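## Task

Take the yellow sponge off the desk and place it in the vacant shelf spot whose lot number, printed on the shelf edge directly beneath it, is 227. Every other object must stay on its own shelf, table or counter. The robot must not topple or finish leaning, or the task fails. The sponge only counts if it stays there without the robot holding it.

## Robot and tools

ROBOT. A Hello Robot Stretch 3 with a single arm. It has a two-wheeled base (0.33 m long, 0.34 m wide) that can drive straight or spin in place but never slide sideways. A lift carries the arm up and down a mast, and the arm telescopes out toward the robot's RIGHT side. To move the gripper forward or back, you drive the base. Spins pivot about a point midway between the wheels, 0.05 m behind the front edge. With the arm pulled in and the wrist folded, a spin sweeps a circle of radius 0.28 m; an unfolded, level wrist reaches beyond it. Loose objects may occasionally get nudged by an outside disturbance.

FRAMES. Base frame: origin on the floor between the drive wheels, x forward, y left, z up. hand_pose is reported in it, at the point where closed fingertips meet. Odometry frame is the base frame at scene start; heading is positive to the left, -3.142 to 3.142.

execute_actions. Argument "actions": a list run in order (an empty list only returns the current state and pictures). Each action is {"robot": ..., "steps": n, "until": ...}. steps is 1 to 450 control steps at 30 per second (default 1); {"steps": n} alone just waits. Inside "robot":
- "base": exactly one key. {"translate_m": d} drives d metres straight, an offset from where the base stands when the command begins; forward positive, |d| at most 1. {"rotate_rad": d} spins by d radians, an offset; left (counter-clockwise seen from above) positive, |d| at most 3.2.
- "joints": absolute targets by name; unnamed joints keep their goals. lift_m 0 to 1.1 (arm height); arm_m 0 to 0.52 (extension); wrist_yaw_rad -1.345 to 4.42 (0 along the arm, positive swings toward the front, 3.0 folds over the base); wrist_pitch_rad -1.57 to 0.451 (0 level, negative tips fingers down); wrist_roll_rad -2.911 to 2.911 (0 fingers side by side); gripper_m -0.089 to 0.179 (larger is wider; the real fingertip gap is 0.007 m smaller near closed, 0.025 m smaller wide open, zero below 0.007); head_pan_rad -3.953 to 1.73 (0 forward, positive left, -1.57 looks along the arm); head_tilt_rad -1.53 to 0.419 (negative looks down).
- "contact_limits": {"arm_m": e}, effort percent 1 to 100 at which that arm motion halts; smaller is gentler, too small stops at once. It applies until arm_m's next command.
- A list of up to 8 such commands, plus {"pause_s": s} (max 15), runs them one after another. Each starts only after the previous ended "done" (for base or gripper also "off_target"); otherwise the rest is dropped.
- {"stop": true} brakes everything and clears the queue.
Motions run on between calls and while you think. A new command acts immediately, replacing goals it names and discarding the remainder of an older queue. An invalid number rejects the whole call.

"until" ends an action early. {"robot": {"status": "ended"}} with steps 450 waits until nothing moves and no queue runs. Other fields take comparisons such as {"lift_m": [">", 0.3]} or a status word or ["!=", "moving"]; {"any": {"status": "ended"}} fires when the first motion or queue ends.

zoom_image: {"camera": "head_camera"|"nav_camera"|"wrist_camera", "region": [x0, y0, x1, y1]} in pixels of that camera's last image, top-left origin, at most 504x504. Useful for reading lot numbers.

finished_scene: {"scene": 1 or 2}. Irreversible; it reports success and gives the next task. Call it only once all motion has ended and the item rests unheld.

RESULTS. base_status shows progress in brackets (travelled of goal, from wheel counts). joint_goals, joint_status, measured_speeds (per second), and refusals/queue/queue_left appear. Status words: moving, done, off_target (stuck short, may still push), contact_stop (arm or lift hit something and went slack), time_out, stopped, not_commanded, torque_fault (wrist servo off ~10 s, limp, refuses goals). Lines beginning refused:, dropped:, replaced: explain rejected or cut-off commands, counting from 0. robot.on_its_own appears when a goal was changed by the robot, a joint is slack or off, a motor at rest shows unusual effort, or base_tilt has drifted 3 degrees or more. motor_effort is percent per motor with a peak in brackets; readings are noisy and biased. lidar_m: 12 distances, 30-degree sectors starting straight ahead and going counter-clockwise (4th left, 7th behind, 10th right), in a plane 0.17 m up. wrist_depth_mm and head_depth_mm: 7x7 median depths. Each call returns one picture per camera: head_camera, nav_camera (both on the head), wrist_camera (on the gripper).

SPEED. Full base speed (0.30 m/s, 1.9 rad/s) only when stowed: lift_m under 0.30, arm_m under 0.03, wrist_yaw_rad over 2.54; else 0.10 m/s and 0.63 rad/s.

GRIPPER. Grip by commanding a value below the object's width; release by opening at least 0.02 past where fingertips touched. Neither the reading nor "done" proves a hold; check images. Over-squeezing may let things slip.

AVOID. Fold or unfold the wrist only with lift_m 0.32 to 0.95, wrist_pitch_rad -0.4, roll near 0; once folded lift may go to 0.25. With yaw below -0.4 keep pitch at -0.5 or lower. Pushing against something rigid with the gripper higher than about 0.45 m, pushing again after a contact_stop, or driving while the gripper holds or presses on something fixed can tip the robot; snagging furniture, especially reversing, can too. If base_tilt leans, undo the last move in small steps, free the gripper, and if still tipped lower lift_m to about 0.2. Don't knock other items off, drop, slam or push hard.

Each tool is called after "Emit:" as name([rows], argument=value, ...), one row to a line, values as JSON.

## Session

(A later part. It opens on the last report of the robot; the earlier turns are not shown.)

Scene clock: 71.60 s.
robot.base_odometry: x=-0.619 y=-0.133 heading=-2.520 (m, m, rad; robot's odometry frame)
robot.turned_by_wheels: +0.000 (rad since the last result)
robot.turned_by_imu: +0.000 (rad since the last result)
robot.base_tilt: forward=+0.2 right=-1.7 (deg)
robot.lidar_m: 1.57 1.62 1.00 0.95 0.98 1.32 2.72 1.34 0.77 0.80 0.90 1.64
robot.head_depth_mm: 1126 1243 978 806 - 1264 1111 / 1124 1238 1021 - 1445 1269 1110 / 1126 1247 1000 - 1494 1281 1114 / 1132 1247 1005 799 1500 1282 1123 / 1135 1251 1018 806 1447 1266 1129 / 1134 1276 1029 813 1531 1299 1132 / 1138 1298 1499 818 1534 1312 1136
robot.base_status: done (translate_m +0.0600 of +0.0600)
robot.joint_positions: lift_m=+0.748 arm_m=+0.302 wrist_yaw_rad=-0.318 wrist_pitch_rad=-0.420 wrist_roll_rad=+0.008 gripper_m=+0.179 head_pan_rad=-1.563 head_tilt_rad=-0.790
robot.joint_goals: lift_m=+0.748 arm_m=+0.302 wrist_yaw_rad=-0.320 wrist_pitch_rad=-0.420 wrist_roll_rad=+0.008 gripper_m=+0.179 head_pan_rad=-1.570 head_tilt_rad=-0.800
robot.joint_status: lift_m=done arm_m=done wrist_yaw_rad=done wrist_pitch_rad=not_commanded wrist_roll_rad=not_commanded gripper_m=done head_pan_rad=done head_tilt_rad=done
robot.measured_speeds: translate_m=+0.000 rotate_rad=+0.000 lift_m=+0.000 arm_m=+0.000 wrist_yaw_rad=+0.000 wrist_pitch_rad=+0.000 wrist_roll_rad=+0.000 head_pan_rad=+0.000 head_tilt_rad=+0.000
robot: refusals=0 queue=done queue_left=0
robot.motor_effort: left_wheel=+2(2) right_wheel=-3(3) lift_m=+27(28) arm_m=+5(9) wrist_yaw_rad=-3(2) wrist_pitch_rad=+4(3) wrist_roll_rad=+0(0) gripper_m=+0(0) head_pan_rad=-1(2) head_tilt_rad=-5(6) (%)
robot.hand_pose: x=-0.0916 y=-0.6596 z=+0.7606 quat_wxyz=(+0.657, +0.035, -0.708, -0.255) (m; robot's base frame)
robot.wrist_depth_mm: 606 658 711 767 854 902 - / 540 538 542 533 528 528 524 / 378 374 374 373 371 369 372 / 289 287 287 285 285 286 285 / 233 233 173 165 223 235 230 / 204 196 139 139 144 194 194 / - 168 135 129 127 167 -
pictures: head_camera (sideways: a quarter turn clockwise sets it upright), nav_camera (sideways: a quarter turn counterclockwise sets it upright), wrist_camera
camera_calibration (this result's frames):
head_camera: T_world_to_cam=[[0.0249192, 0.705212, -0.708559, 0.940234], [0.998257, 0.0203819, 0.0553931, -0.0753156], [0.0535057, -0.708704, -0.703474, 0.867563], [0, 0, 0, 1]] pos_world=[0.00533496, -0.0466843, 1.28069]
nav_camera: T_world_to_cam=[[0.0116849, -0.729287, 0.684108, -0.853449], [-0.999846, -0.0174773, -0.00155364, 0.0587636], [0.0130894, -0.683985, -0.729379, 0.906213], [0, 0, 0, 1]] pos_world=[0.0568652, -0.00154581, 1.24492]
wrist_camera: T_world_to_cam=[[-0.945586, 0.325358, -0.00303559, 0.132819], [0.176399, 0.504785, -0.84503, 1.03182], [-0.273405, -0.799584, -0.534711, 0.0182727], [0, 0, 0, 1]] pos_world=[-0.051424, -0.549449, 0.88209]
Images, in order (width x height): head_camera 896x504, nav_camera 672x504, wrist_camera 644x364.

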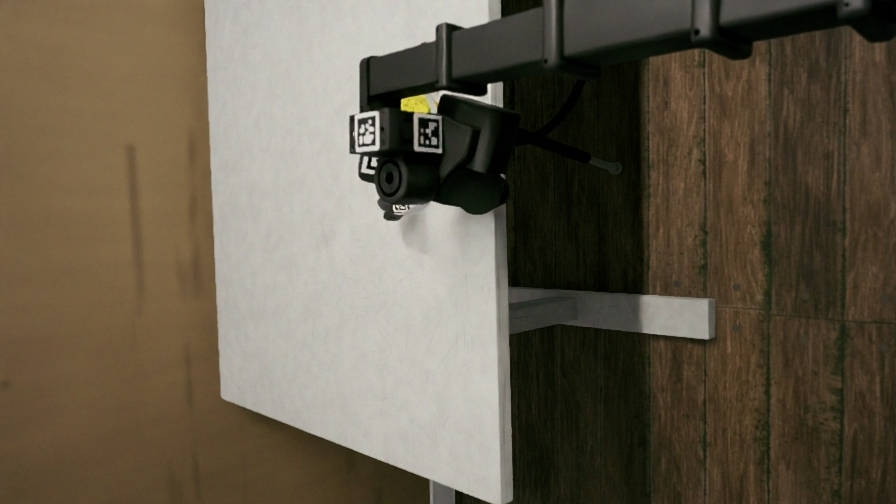

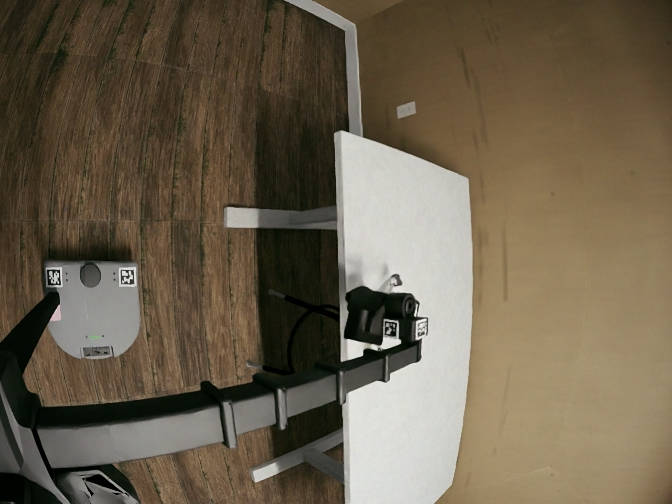

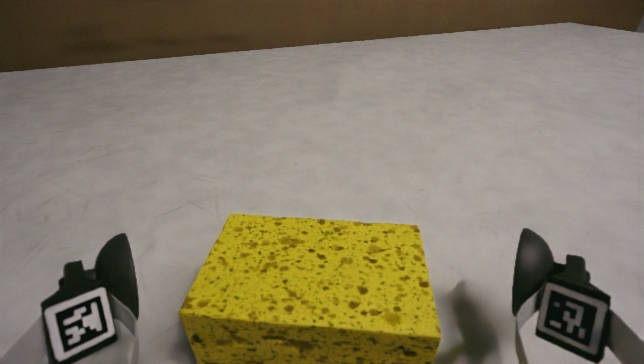

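Emit:
execute_actions([
  {"robot":[{"joints":{"lift_m":0.738}},{"joints":{"gripper_m":0.04}},{"joints":{"lift_m":0.79}}],"steps":450,"until":{"robot":{"status":"ended"}}},
])

Scene clock: 78.63 s.
robot.base_odometry: x=-0.619 y=-0.133 heading=-2.520 (m, m, rad; robot's odometry frame)
robot.turned_by_wheels: +0.000 (rad since the last result)
robot.turned_by_imu: +0.000 (rad since the last result)
robot.base_tilt: forward=+0.0 right=-1.7 (deg)
robot.lidar_m: 1.57 1.62 1.00 0.95 0.98 1.32 2.72 1.34 0.78 0.80 0.90 1.64
robot.head_depth_mm: 1128 1235 1014 - - 1250 1107 / 1126 1241 1061 754 1451 1273 1110 / 1126 1241 1040 754 1492 1277 1115 / 1129 1239 1005 798 1508 1286 1119 / 1135 1250 1016 808 1444 1272 1128 / 1137 1271 1026 812 1527 1300 1131 / 1137 1306 1490 819 1529 1306 1135
robot.base_status: done (translate_m +0.0600 of +0.0600)
robot.joint_positions: lift_m=+0.790 arm_m=+0.302 wrist_yaw_rad=-0.318 wrist_pitch_rad=-0.420 wrist_roll_rad=+0.008 gripper_m=+0.046 head_pan_rad=-1.563 head_tilt_rad=-0.790
robot.joint_goals: lift_m=+0.790 arm_m=+0.302 wrist_yaw_rad=-0.320 wrist_pitch_rad=-0.420 wrist_roll_rad=+0.008 gripper_m=+0.047 head_pan_rad=-1.570 head_tilt_rad=-0.800
robot.joint_status: lift_m=done arm_m=done wrist_yaw_rad=done wrist_pitch_rad=not_commanded wrist_roll_rad=not_commanded gripper_m=done head_pan_rad=done head_tilt_rad=done
robot.measured_speeds: translate_m=+0.000 rotate_rad=+0.000 lift_m=+0.000 arm_m=+0.000 wrist_yaw_rad=+0.000 wrist_pitch_rad=+0.000 wrist_roll_rad=+0.000 head_pan_rad=+0.000 head_tilt_rad=+0.000
robot: refusals=0 queue=done queue_left=0
robot.on_its_own: gripper_m is held at +0.047, not at your +0.040, by its stall guard, which is still easing
robot.motor_effort: left_wheel=+2(2) right_wheel=-3(3) lift_m=+49(51) arm_m=+5(5) wrist_yaw_rad=-2(3) wrist_pitch_rad=+4(4) wrist_roll_rad=+0(0) gripper_m=-10(100) head_pan_rad=-2(2) head_tilt_rad=-6(6) (%)
robot.hand_pose: x=-0.0916 y=-0.6596 z=+0.8019 quat_wxyz=(+0.657, +0.035, -0.708, -0.255) (m; robot's base frame)
robot.wrist_depth_mm: 607 652 723 780 856 936 - / 629 676 677 677 674 666 676 / 471 469 469 470 467 469 461 / 361 363 361 362 359 358 358 / 294 291 152 152 152 291 290 / 246 249 131 128 127 249 245 / 211 205 145 134 128 205 211
pictures: head_camera (sideways: a quarter turn clockwise sets it upright), nav_camera (sideways: a quarter turn counterclockwise sets it upright), wrist_camera
camera_calibration (this result's frames):
head_camera: T_world_to_cam=[[0.0249193, 0.705212, -0.708559, 0.940234], [0.998257, 0.0203818, 0.0553931, -0.0753156], [0.0535056, -0.708704, -0.703474, 0.867563], [0, 0, 0, 1]] pos_world=[0.00533495, -0.0466843, 1.28069]
nav_camera: T_world_to_cam=[[0.0116848, -0.729287, 0.684108, -0.853449], [-0.999846, -0.0174771, -0.00155364, 0.0587636], [0.0130893, -0.683985, -0.729379, 0.906213], [0, 0, 0, 1]] pos_world=[0.0568652, -0.00154582, 1.24492]
wrist_camera: T_world_to_cam=[[-0.945586, 0.325358, -0.00303303, 0.132943], [0.176451, 0.504943, -0.844925, 1.06669], [-0.273371, -0.799484, -0.534876, 0.0405546], [0, 0, 0, 1]] pos_world=[-0.0514236, -0.549451, 0.923372]
Images, in order (width x height): head_camera 896x504, nav_camera 672x504, wrist_camera 644x364.

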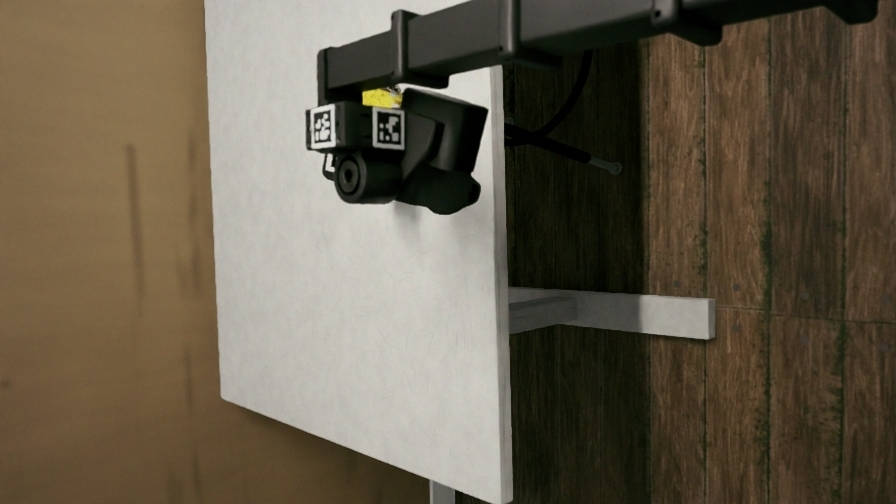

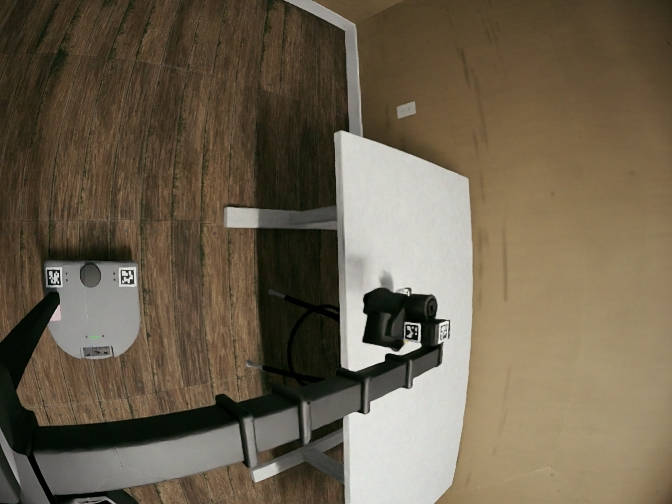

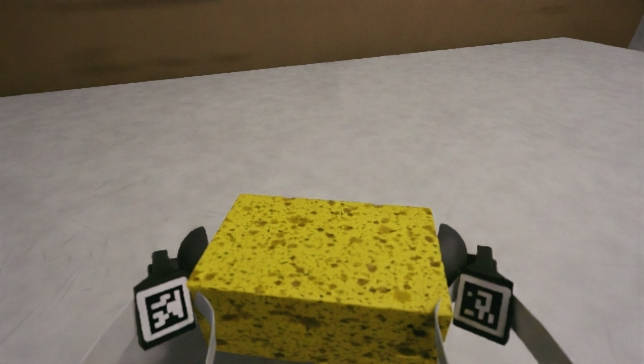

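Emit:
execute_actions([
  {"robot":[{"base":{"translate_m":0.3},"joints":{"arm_m":0,"head_pan_rad":0.5,"head_tilt_rad":-0.5}},{"base":{"translate_m":0.7},"joints":{"wrist_yaw_rad":2.7,"lift_m":0.285}},{"base":{"rotate_rad":1.58}},{"base":{"translate_m":1.0}}],"steps":450,"until":{"robot":{"status":"ended"}}},
  {"steps":450,"until":{"robot":{"status":"ended"}}},
])

Scene clock: 103.70 s.
robot.base_odometry: x=-0.842 y=-1.523 heading=-0.940 (m, m, rad; robot's odometry frame)
robot.turned_by_wheels: +1.580 (rad since the last result)
robot.turned_by_imu: +1.551 (rad since the last result)
robot.base_tilt: forward=+0.1 right=-1.6 (deg)
robot.lidar_m: 1.45 1.50 0.49 0.47 2.75 2.00 2.31 0.80 0.58 0.55 0.57 0.77
robot.head_depth_mm: 1176 1263 1374 1509 1663 1512 1244 / 1226 1331 1461 1607 1756 1523 1260 / 1295 1415 1552 1720 1865 1537 1260 / 1372 1499 1665 1855 1950 1545 1267 / 1451 1601 1771 1988 1976 1560 1275 / 1542 1706 1923 2169 1909 793 855 / 1645 1781 571 599 632 672 719
robot.base_status: done (translate_m +1.0000 of +1.0000)
robot.joint_positions: lift_m=+0.285 arm_m=+0.001 wrist_yaw_rad=+2.698 wrist_pitch_rad=-0.421 wrist_roll_rad=+0.008 gripper_m=+0.066 head_pan_rad=+0.493 head_tilt_rad=-0.506
robot.joint_goals: lift_m=+0.285 arm_m=+0.000 wrist_yaw_rad=+2.700 wrist_pitch_rad=-0.421 wrist_roll_rad=+0.008 gripper_m=+0.065 head_pan_rad=+0.500 head_tilt_rad=-0.500
robot.joint_status: lift_m=done arm_m=done wrist_yaw_rad=done wrist_pitch_rad=not_commanded wrist_roll_rad=not_commanded gripper_m=done head_pan_rad=done head_tilt_rad=done
robot.measured_speeds: translate_m=+0.000 rotate_rad=+0.000 lift_m=+0.000 arm_m=+0.000 wrist_yaw_rad=+0.000 wrist_pitch_rad=+0.000 wrist_roll_rad=+0.000 head_pan_rad=+0.000 head_tilt_rad=+0.000
robot: refusals=0 queue=done queue_left=0
robot.on_its_own: gripper_m is held at +0.065, not at your +0.040, by its stall guard, which is not easing now
robot.motor_effort: left_wheel=-2(9) right_wheel=+3(12) lift_m=+28(47) arm_m=-4(6) wrist_yaw_rad=+1(4) wrist_pitch_rad=+4(4) wrist_roll_rad=+0(0) gripper_m=-20(27) head_pan_rad=+3(31) head_tilt_rad=+4(33) (%)
robot.hand_pose: x=+0.0750 y=+0.0565 z=+0.2973 quat_wxyz=(+0.297, +0.709, -0.009, +0.639) (m; robot's base frame)
robot.wrist_depth_mm: - 427 469 545 - - - / - 459 513 583 - - - / 984 508 554 644 983 944 956 / 749 691 589 686 746 740 761 / 626 589 152 151 152 618 597 / - 527 131 127 127 522 504 / - - 142 134 129 428 437
pictures: head_camera (sideways: a quarter turn clockwise sets it upright), nav_camera (sideways: a quarter turn counterclockwise sets it upright), wrist_camera
camera_calibration (this result's frames):
head_camera: T_world_to_cam=[[-0.435729, -0.199689, -0.877647, 1.16347], [-0.496964, 0.866352, 0.0496116, -0.0586873], [0.750444, 0.457776, -0.476733, 0.568338], [0, 0, 0, 1]] pos_world=[0.0512878, 0.0230042, 1.29498]
nav_camera: T_world_to_cam=[[0.44512, 0.246077, 0.860996, -1.08667], [0.481957, -0.876194, 0.00125653, 0.0460661], [0.754709, 0.414404, -0.50861, 0.614503], [0, 0, 0, 1]] pos_world=[-0.0022746, 0.0531139, 1.2481]
wrist_camera: T_world_to_cam=[[0.897189, -0.441636, -0.00300343, -0.0388722], [-0.238943, -0.479675, -0.844286, 0.336], [0.371426, 0.758202, -0.535885, 0.252613], [0, 0, 0, 1]] pos_world=[0.0213336, -0.0475282, 0.418934]
Images, in order (width x height): head_camera 896x504, nav_camera 672x504, wrist_camera 644x364.

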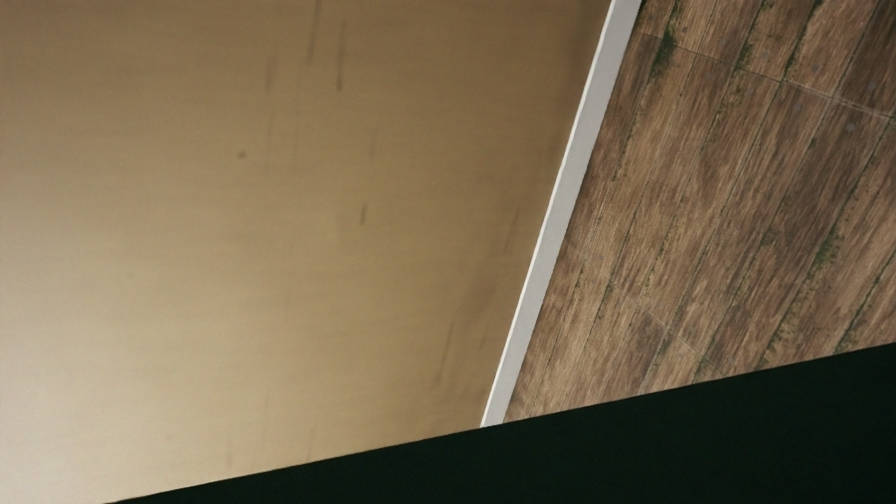

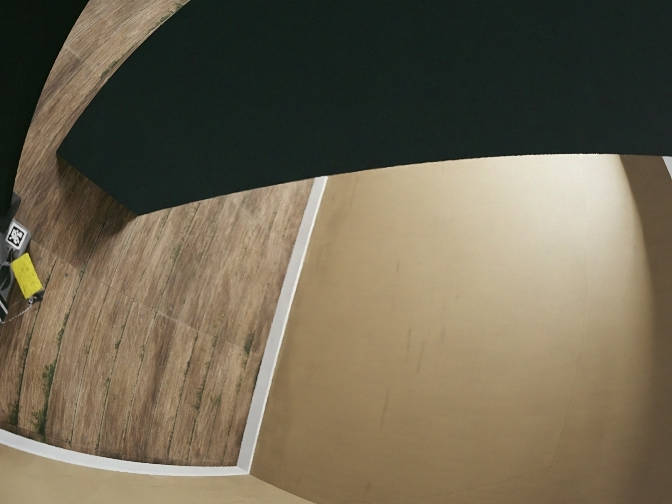

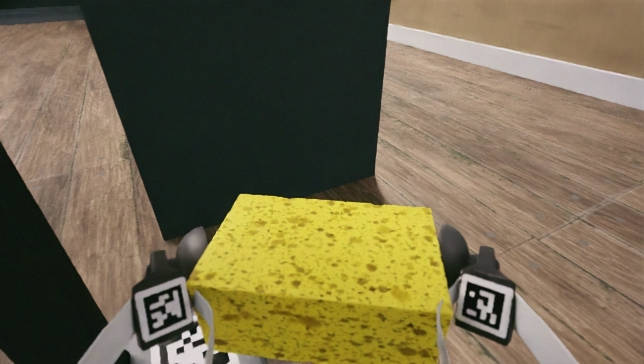

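Emit:
execute_actions([
  {"robot":[{"base":{"translate_m":0.95},"joints":{"head_pan_rad":-2.75,"head_tilt_rad":-0.4}},{"base":{"rotate_rad":-1.59}}],"steps":450,"until":{"robot":{"status":"ended"}}},
])

Scene clock: 115.07 s.
robot.base_odometry: x=-0.282 y=-2.290 heading=-2.530 (m, m, rad; robot's odometry frame)
robot.turned_by_wheels: -1.590 (rad since the last result)
robot.turned_by_imu: -1.565 (rad since the last result)
robot.base_tilt: forward=+0.1 right=-1.8 (deg)
robot.lidar_m: 0.53 0.55 0.53 0.50 0.51 0.69 1.73 1.42 0.71 2.40 0.78 0.56
robot.head_depth_mm: 3394 3669 3914 3214 2197 1665 1336 / 2031 2281 2864 2845 2194 1673 1343 / 1978 2153 2228 2254 2093 1675 1347 / 1221 1345 1415 1587 1548 1600 1354 / 1265 1413 1466 1644 1334 1492 1286 / 1063 1430 1431 956 1350 1014 977 / 818 1260 1279 716 758 833 971
robot.base_status: done (rotate_rad -1.5898 of -1.5900)
robot.joint_positions: lift_m=+0.285 arm_m=+0.001 wrist_yaw_rad=+2.698 wrist_pitch_rad=-0.421 wrist_roll_rad=+0.008 gripper_m=+0.066 head_pan_rad=-2.743 head_tilt_rad=-0.408
robot.joint_goals: lift_m=+0.285 arm_m=+0.000 wrist_yaw_rad=+2.700 wrist_pitch_rad=-0.421 wrist_roll_rad=+0.008 gripper_m=+0.065 head_pan_rad=-2.750 head_tilt_rad=-0.400
robot.joint_status: lift_m=done arm_m=done wrist_yaw_rad=done wrist_pitch_rad=not_commanded wrist_roll_rad=not_commanded gripper_m=done head_pan_rad=done head_tilt_rad=done
robot.measured_speeds: translate_m=+0.000 rotate_rad=+0.000 lift_m=+0.000 arm_m=+0.000 wrist_yaw_rad=+0.000 wrist_pitch_rad=+0.000 wrist_roll_rad=+0.000 head_pan_rad=+0.000 head_tilt_rad=+0.000
robot: refusals=0 queue=done queue_left=0
robot.on_its_own: gripper_m is held at +0.065, not at your +0.040, by its stall guard, which is not easing now
robot.motor_effort: left_wheel=+2(9) right_wheel=-3(9) lift_m=+28(28) arm_m=-4(4) wrist_yaw_rad=+1(1) wrist_pitch_rad=+4(4) wrist_roll_rad=+0(0) gripper_m=-20(20) head_pan_rad=-2(31) head_tilt_rad=+6(19) (%)
robot.hand_pose: x=+0.0750 y=+0.0565 z=+0.2973 quat_wxyz=(+0.297, +0.709, -0.009, +0.639) (m; robot's base frame)
robot.wrist_depth_mm: 410 441 508 571 623 497 402 / 428 474 546 616 684 523 416 / 454 513 587 673 734 545 432 / 491 545 612 700 704 571 451 / 520 562 152 151 152 563 466 / - 530 132 128 127 515 474 / - - 142 135 130 428 439
pictures: head_camera (sideways: a quarter turn clockwise sets it upright), nav_camera (sideways: a quarter turn counterclockwise sets it upright), wrist_camera
camera_calibration (this result's frames):
head_camera: T_world_to_cam=[[0.371042, 0.123214, -0.920405, 1.21433], [0.41712, -0.907654, 0.0466462, -0.0604088], [-0.829662, -0.401227, -0.388173, 0.462737], [0, 0, 0, 1]] pos_world=[-0.0414562, -0.0187907, 1.30012]
nav_camera: T_world_to_cam=[[-0.386154, -0.169083, 0.906805, -1.14135], [-0.396721, 0.917937, 0.00221883, 0.050173], [-0.832765, -0.358892, -0.421544, 0.510896], [0, 0, 0, 1]] pos_world=[0.00462393, -0.0556821, 1.25024]
wrist_camera: T_world_to_cam=[[0.897196, -0.441622, -0.00300741, -0.038874], [-0.23894, -0.47968, -0.844284, 0.335992], [0.371411, 0.758207, -0.535888, 0.252624], [0, 0, 0, 1]] pos_world=[0.0213321, -0.0475403, 0.418933]
Images, in order (width x height): head_camera 896x504, nav_camera 672x504, wrist_camera 644x364.

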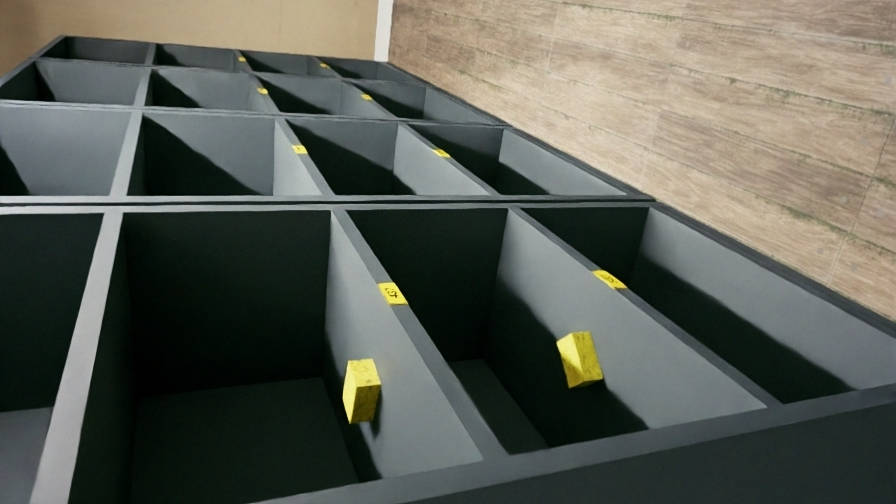

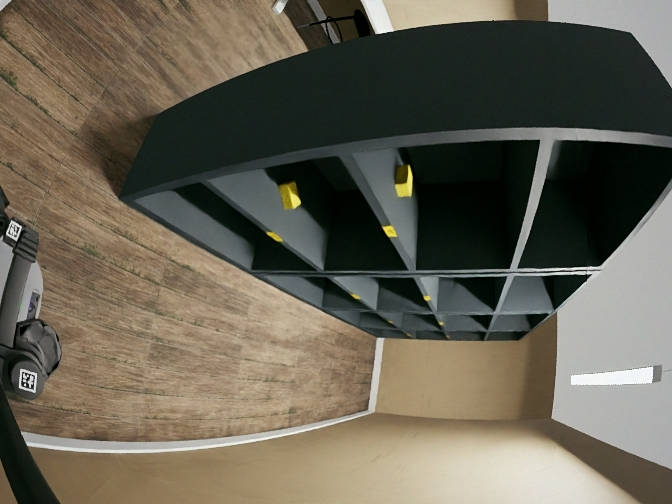

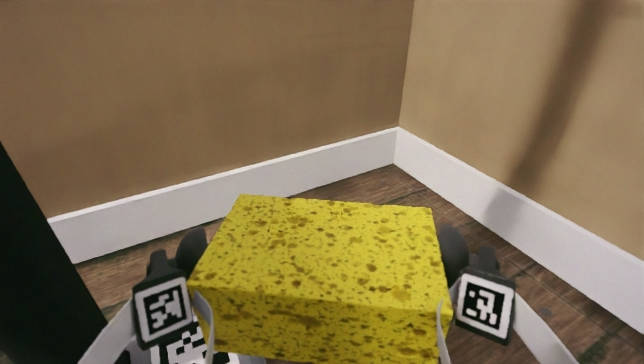

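Emit:
execute_actions([
  {"robot":[{"base":{"rotate_rad":0.025}},{"base":{"translate_m":-1.0},"joints":{"head_pan_rad":-2.6,"head_tilt_rad":-0.5}}],"steps":450,"until":{"robot":{"status":"ended"}}},
])

Emit:
zoom_image(camera="head_camera", region=[150,0,650,330])

Scene clock: 125.17 s.
robot.base_odometry: x=+0.523 y=-1.695 heading=-2.505 (m, m, rad; robot's odometry frame)
robot.turned_by_wheels: +0.025 (rad since the last result)
robot.turned_by_imu: +0.025 (rad since the last result)
robot.base_tilt: forward=+0.1 right=-1.7 (deg)
robot.lidar_m: 1.53 0.70 0.51 0.49 0.51 0.69 1.85 1.40 0.64 0.97 0.70 1.59
robot.head_depth_mm: 1847 1999 2205 2423 1941 1536 1256 / 1170 1288 1431 1788 1819 1535 1263 / 1197 1318 1400 1528 1719 1511 1278 / 1266 1412 1175 1612 1278 1464 1272 / 1252 1394 1089 1496 1187 1347 1185 / 1110 1210 1098 735 779 852 985 / 542 570 603 642 727 864 809
robot.base_status: done (translate_m -1.0000 of -1.0000)
robot.joint_positions: lift_m=+0.285 arm_m=+0.001 wrist_yaw_rad=+2.698 wrist_pitch_rad=-0.421 wrist_roll_rad=+0.008 gripper_m=+0.066 head_pan_rad=-2.607 head_tilt_rad=-0.494
robot.joint_goals: lift_m=+0.285 arm_m=+0.000 wrist_yaw_rad=+2.700 wrist_pitch_rad=-0.421 wrist_roll_rad=+0.008 gripper_m=+0.065 head_pan_rad=-2.600 head_tilt_rad=-0.500
robot.joint_status: lift_m=done arm_m=done wrist_yaw_rad=done wrist_pitch_rad=not_commanded wrist_roll_rad=not_commanded gripper_m=done head_pan_rad=done head_tilt_rad=done
robot.measured_speeds: translate_m=+0.000 rotate_rad=+0.000 lift_m=+0.000 arm_m=+0.000 wrist_yaw_rad=+0.000 wrist_pitch_rad=+0.000 wrist_roll_rad=+0.000 head_pan_rad=+0.000 head_tilt_rad=+0.000
robot: refusals=0 queue=done queue_left=0
robot.on_its_own: gripper_m is held at +0.065, not at your +0.040, by its stall guard, which is not easing now
robot.motor_effort: left_wheel=+0(6) right_wheel=+0(6) lift_m=+28(28) arm_m=-5(4) wrist_yaw_rad=+2(2) wrist_pitch_rad=+4(4) wrist_roll_rad=+1(0) gripper_m=-20(20) head_pan_rad=+3(16) head_tilt_rad=-3(19) (%)
robot.hand_pose: x=+0.0750 y=+0.0565 z=+0.2973 quat_wxyz=(+0.297, +0.709, -0.009, +0.639) (m; robot's base frame)
robot.wrist_depth_mm: 400 442 489 556 636 741 909 / 426 463 521 602 696 829 - / 451 502 569 641 765 906 938 / 488 538 606 694 742 729 748 / 515 573 152 152 151 601 600 / - 526 131 127 127 526 509 / - - 142 135 129 424 435
pictures: head_camera (sideways: a quarter turn clockwise sets it upright), nav_camera (sideways: a quarter turn counterclockwise sets it upright), wrist_camera
camera_calibration (this result's frames):
head_camera: T_world_to_cam=[[0.418148, 0.212334, -0.883214, 1.16553], [0.533014, -0.84467, 0.0492818, -0.0645417], [-0.73556, -0.491373, -0.466374, 0.563924], [0, 0, 0, 1]] pos_world=[-0.0381604, -0.0249006, 1.29559]
nav_camera: T_world_to_cam=[[-0.425771, -0.259171, 0.86692, -1.08908], [-0.517915, 0.855431, 0.00137238, 0.0520145], [-0.741946, -0.448406, -0.498446, 0.610408], [0, 0, 0, 1]] pos_world=[0.0161298, -0.053042, 1.24833]
wrist_camera: T_world_to_cam=[[0.897197, -0.441621, -0.00300777, -0.038871], [-0.23894, -0.47968, -0.844284, 0.335994], [0.371411, 0.758207, -0.535888, 0.252619], [0, 0, 0, 1]] pos_world=[0.0213321, -0.0475339, 0.418933]
Images, in order (width x height): head_camera 896x504, nav_camera 672x504, wrist_camera 644x364.

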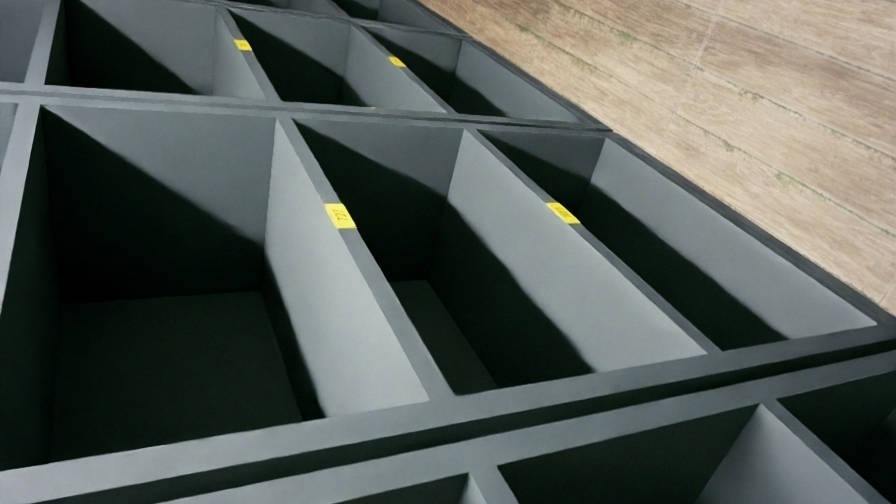

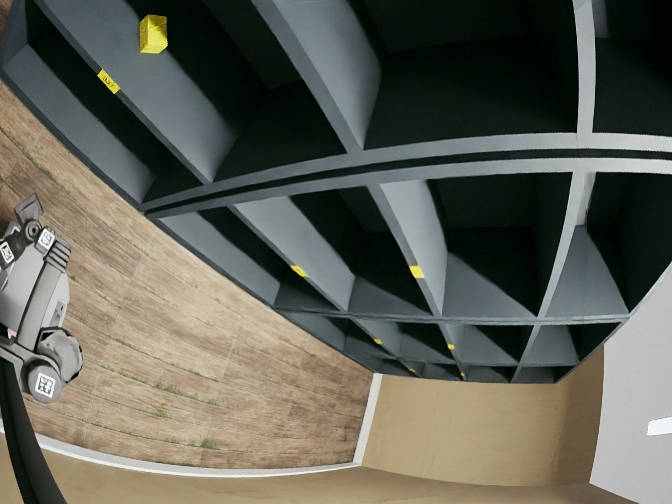

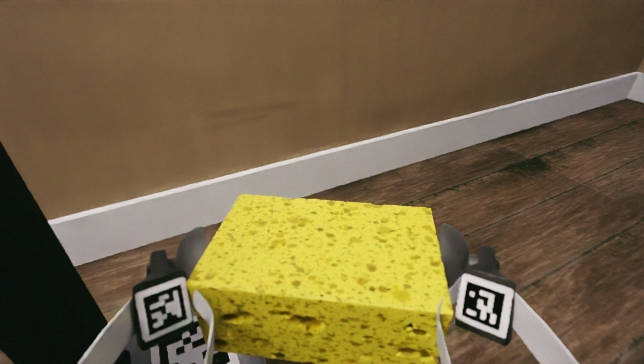

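Region (150, 0, 650, 330) of head_camera's 896x504 image, scaled by 1.008, with more detail than that image has; it fills the top 333 rows of this view, and the rest is white.

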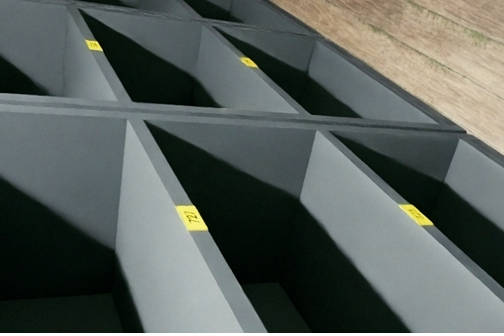

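Moving level with the second unit to read its labels.

Emit:
execute_actions([
  {"robot":[{"base":{"translate_m":-0.86},"joints":{"head_pan_rad":-1.75,"head_tilt_rad":-0.75}}],"steps":450,"until":{"robot":{"status":"ended"}}},
])

Scene clock: 133.43 s.
robot.base_odometry: x=+1.214 y=-1.184 heading=-2.505 (m, m, rad; robot's odometry frame)
robot.turned_by_wheels: +0.000 (rad since the last result)
robot.turned_by_imu: +0.000 (rad since the last result)
robot.base_tilt: forward=+0.0 right=-1.8 (deg)
robot.lidar_m: 1.94 0.69 0.50 0.48 0.50 0.68 1.82 0.76 0.70 0.98 0.65 1.38
robot.head_depth_mm: 838 779 633 1014 951 1216 1118 / 848 791 614 1107 954 1234 1127 / 835 800 618 1117 934 1235 1131 / 821 814 600 1124 918 1239 1139 / 807 826 604 1137 924 1249 1145 / 796 838 587 1127 930 1225 1147 / 785 837 591 1115 934 1177 1128
robot.base_status: done (translate_m -0.8600 of -0.8600)
robot.joint_positions: lift_m=+0.285 arm_m=+0.001 wrist_yaw_rad=+2.698 wrist_pitch_rad=-0.421 wrist_roll_rad=+0.008 gripper_m=+0.066 head_pan_rad=-1.757 head_tilt_rad=-0.741
robot.joint_goals: lift_m=+0.285 arm_m=+0.000 wrist_yaw_rad=+2.700 wrist_pitch_rad=-0.421 wrist_roll_rad=+0.008 gripper_m=+0.065 head_pan_rad=-1.750 head_tilt_rad=-0.750
robot.joint_status: lift_m=done arm_m=done wrist_yaw_rad=done wrist_pitch_rad=not_commanded wrist_roll_rad=not_commanded gripper_m=done head_pan_rad=done head_tilt_rad=done
robot.measured_speeds: translate_m=+0.000 rotate_rad=+0.000 lift_m=+0.000 arm_m=+0.000 wrist_yaw_rad=+0.000 wrist_pitch_rad=+0.000 wrist_roll_rad=+0.000 head_pan_rad=+0.000 head_tilt_rad=+0.000
robot: refusals=0 queue=done queue_left=0
robot.on_its_own: gripper_m is held at +0.065, not at your +0.040, by its stall guard, which is not easing now
robot.motor_effort: left_wheel=+0(4) right_wheel=+0(5) lift_m=+28(28) arm_m=-5(4) wrist_yaw_rad=+2(1) wrist_pitch_rad=+4(4) wrist_roll_rad=+0(0) gripper_m=-20(20) head_pan_rad=+3(32) head_tilt_rad=-5(31) (%)
robot.hand_pose: x=+0.0750 y=+0.0565 z=+0.2973 quat_wxyz=(+0.297, +0.709, -0.009, +0.639) (m; robot's base frame)
robot.wrist_depth_mm: 396 429 482 540 618 744 909 / 421 465 518 592 695 822 - / 446 494 558 647 761 885 963 / 480 526 588 676 741 745 741 / 510 563 152 152 151 609 606 / - 525 131 127 127 517 500 / - - 142 135 129 427 435
pictures: head_camera (sideways: a quarter turn clockwise sets it upright), nav_camera (sideways: a quarter turn counterclockwise sets it upright), wrist_camera
camera_calibration (this result's frames):
head_camera: T_world_to_cam=[[0.153625, 0.651867, -0.742609, 0.983826], [0.983996, -0.169589, 0.0546947, -0.0743229], [-0.0902848, -0.739127, -0.667488, 0.821634], [0, 0, 0, 1]] pos_world=[-0.00382584, -0.0466368, 1.28309]
nav_camera: T_world_to_cam=[[-0.122562, -0.683703, 0.719395, -0.898615], [-0.984503, 0.175363, -0.00106572, 0.0580349], [-0.125427, -0.708377, -0.6946, 0.861827], [0, 0, 0, 1]] pos_world=[0.0550954, -0.0140639, 1.24515]
wrist_camera: T_world_to_cam=[[0.897197, -0.441621, -0.00300753, -0.0388711], [-0.23894, -0.47968, -0.844284, 0.335994], [0.371411, 0.758207, -0.535888, 0.252619], [0, 0, 0, 1]] pos_world=[0.0213321, -0.0475339, 0.418933]
Images, in order (width x height): head_camera 896x504, nav_camera 672x504, wrist_camera 644x364.

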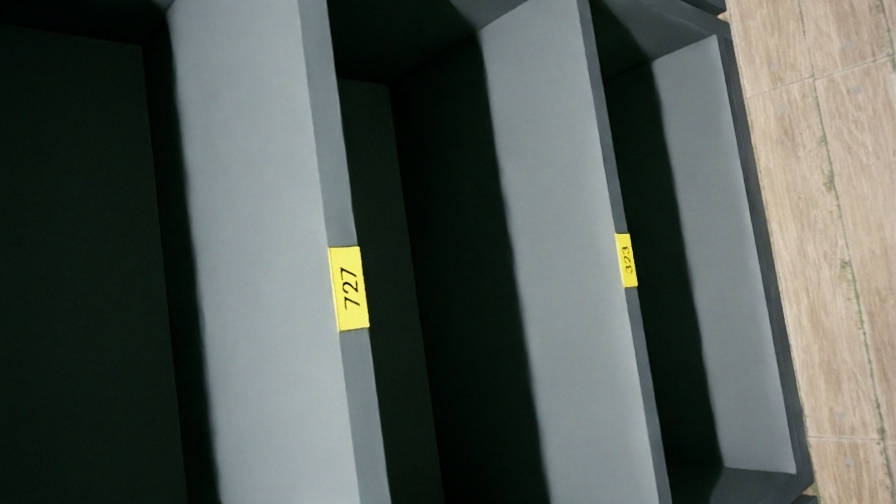

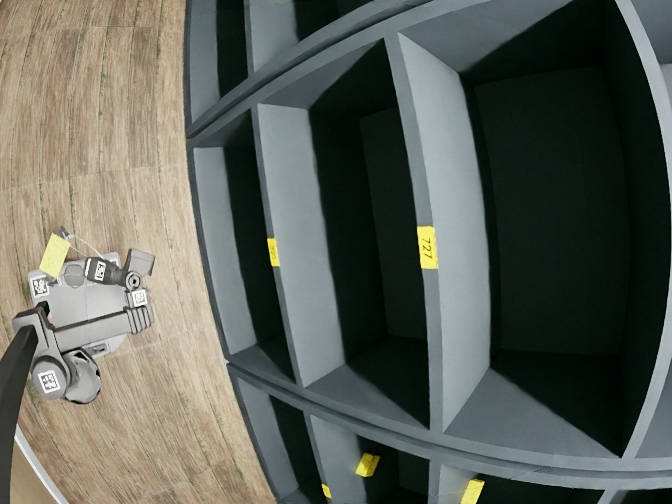

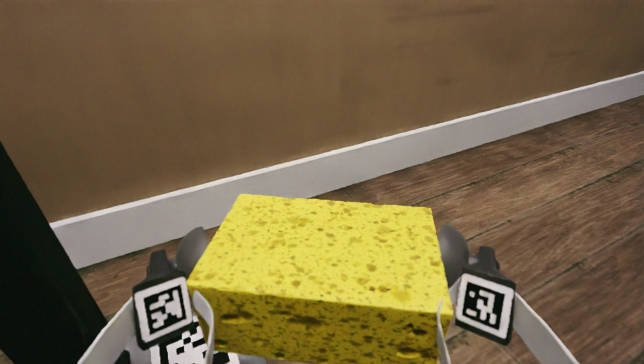

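Emit:
execute_actions([
  {"robot":[{"base":{"translate_m":-1}},{"base":{"translate_m":-0.86}}],"steps":450,"until":{"robot":{"status":"ended"}}},
])

Scene clock: 146.70 s.
robot.base_odometry: x=+2.710 y=-0.078 heading=-2.505 (m, m, rad; robot's odometry frame)
robot.turned_by_wheels: +0.000 (rad since the last result)
robot.turned_by_imu: +0.000 (rad since the last result)
robot.base_tilt: forward=+0.2 right=-1.7 (deg)
robot.lidar_m: 1.86 0.66 0.48 0.46 0.48 0.54 0.52 0.54 0.72 1.00 0.66 1.41
robot.head_depth_mm: 861 781 636 1034 972 1227 1122 / 862 792 640 1104 958 1244 1123 / 850 802 620 1113 958 1238 1134 / 835 814 625 1122 936 1241 1137 / 824 825 608 1138 923 1242 1144 / 809 837 612 1141 927 1252 1145 / 799 849 595 1126 933 1133 1145
robot.base_status: done (translate_m -0.8600 of -0.8600)
robot.joint_positions: lift_m=+0.285 arm_m=+0.001 wrist_yaw_rad=+2.698 wrist_pitch_rad=-0.421 wrist_roll_rad=+0.008 gripper_m=+0.066 head_pan_rad=-1.757 head_tilt_rad=-0.741
robot.joint_goals: lift_m=+0.285 arm_m=+0.000 wrist_yaw_rad=+2.700 wrist_pitch_rad=-0.421 wrist_roll_rad=+0.008 gripper_m=+0.065 head_pan_rad=-1.750 head_tilt_rad=-0.750
robot.joint_status: lift_m=done arm_m=done wrist_yaw_rad=done wrist_pitch_rad=not_commanded wrist_roll_rad=not_commanded gripper_m=done head_pan_rad=done head_tilt_rad=done
robot.measured_speeds: translate_m=+0.000 rotate_rad=+0.000 lift_m=+0.000 arm_m=+0.000 wrist_yaw_rad=+0.000 wrist_pitch_rad=+0.000 wrist_roll_rad=+0.000 head_pan_rad=+0.000 head_tilt_rad=+0.000
robot: refusals=0 queue=done queue_left=0
robot.on_its_own: gripper_m is held at +0.065, not at your +0.040, by its stall guard, which is not easing now
robot.motor_effort: left_wheel=+0(5) right_wheel=+0(6) lift_m=+28(28) arm_m=-4(4) wrist_yaw_rad=+2(1) wrist_pitch_rad=+4(4) wrist_roll_rad=+0(0) gripper_m=-20(20) head_pan_rad=+4(1) head_tilt_rad=-5(5) (%)
robot.hand_pose: x=+0.0750 y=+0.0565 z=+0.2973 quat_wxyz=(+0.297, +0.709, -0.009, +0.639) (m; robot's base frame)
robot.wrist_depth_mm: 382 415 461 525 617 706 848 / 403 445 497 569 658 781 975 / 430 478 541 633 741 887 968 / 461 511 570 658 732 741 737 / 493 534 152 151 151 598 600 / - 535 131 127 126 522 501 / - - 142 135 129 430 437
pictures: head_camera (sideways: a quarter turn clockwise sets it upright), nav_camera (sideways: a quarter turn counterclockwise sets it upright), wrist_camera
camera_calibration (this result's frames):
head_camera: T_world_to_cam=[[0.153594, 0.651875, -0.742608, 0.983825], [0.984004, -0.169542, 0.0546947, -0.0743229], [-0.0902496, -0.73913, -0.667489, 0.821634], [0, 0, 0, 1]] pos_world=[-0.00382362, -0.0466373, 1.28309]
nav_camera: T_world_to_cam=[[-0.12253, -0.683709, 0.719394, -0.898614], [-0.984512, 0.175316, -0.00106573, 0.0580349], [-0.125393, -0.708383, -0.694601, 0.861827], [0, 0, 0, 1]] pos_world=[0.0550961, -0.0140615, 1.24515]
wrist_camera: T_world_to_cam=[[0.897197, -0.441621, -0.00300766, -0.0388709], [-0.23894, -0.47968, -0.844284, 0.335994], [0.37141, 0.758207, -0.535888, 0.252619], [0, 0, 0, 1]] pos_world=[0.021332, -0.0475339, 0.418932]
Images, in order (width x height): head_camera 896x504, nav_camera 672x504, wrist_camera 644x364.

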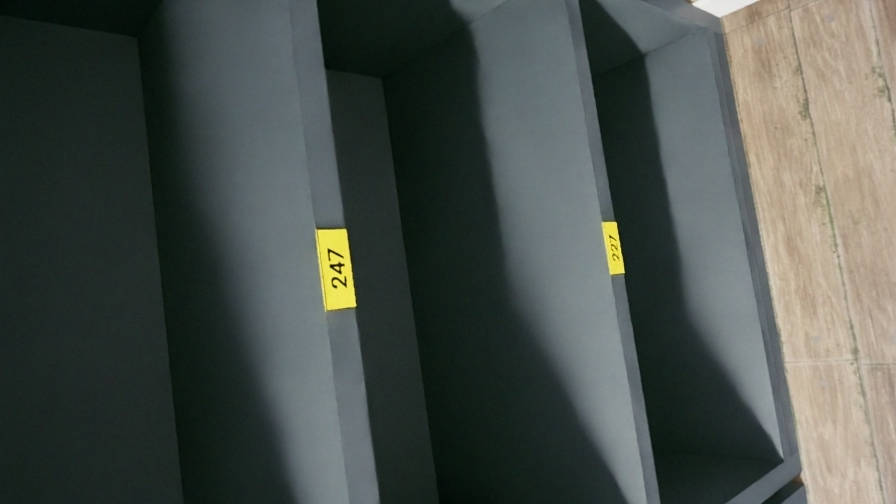

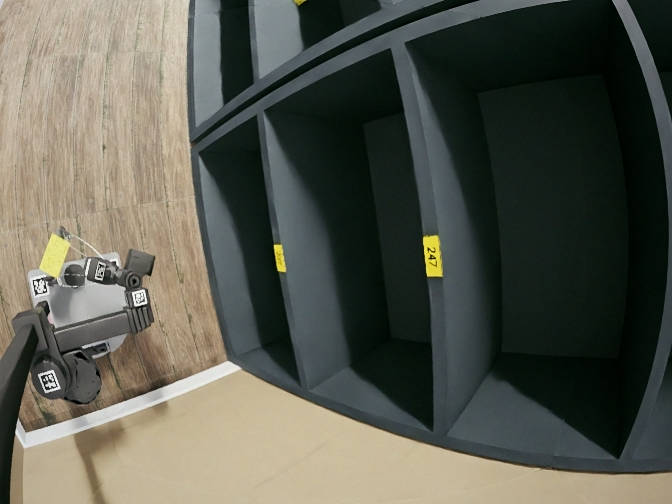

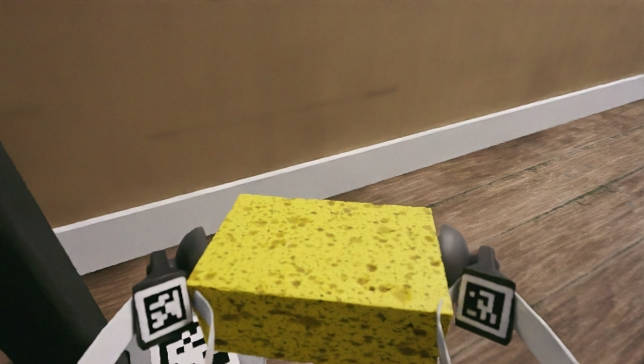

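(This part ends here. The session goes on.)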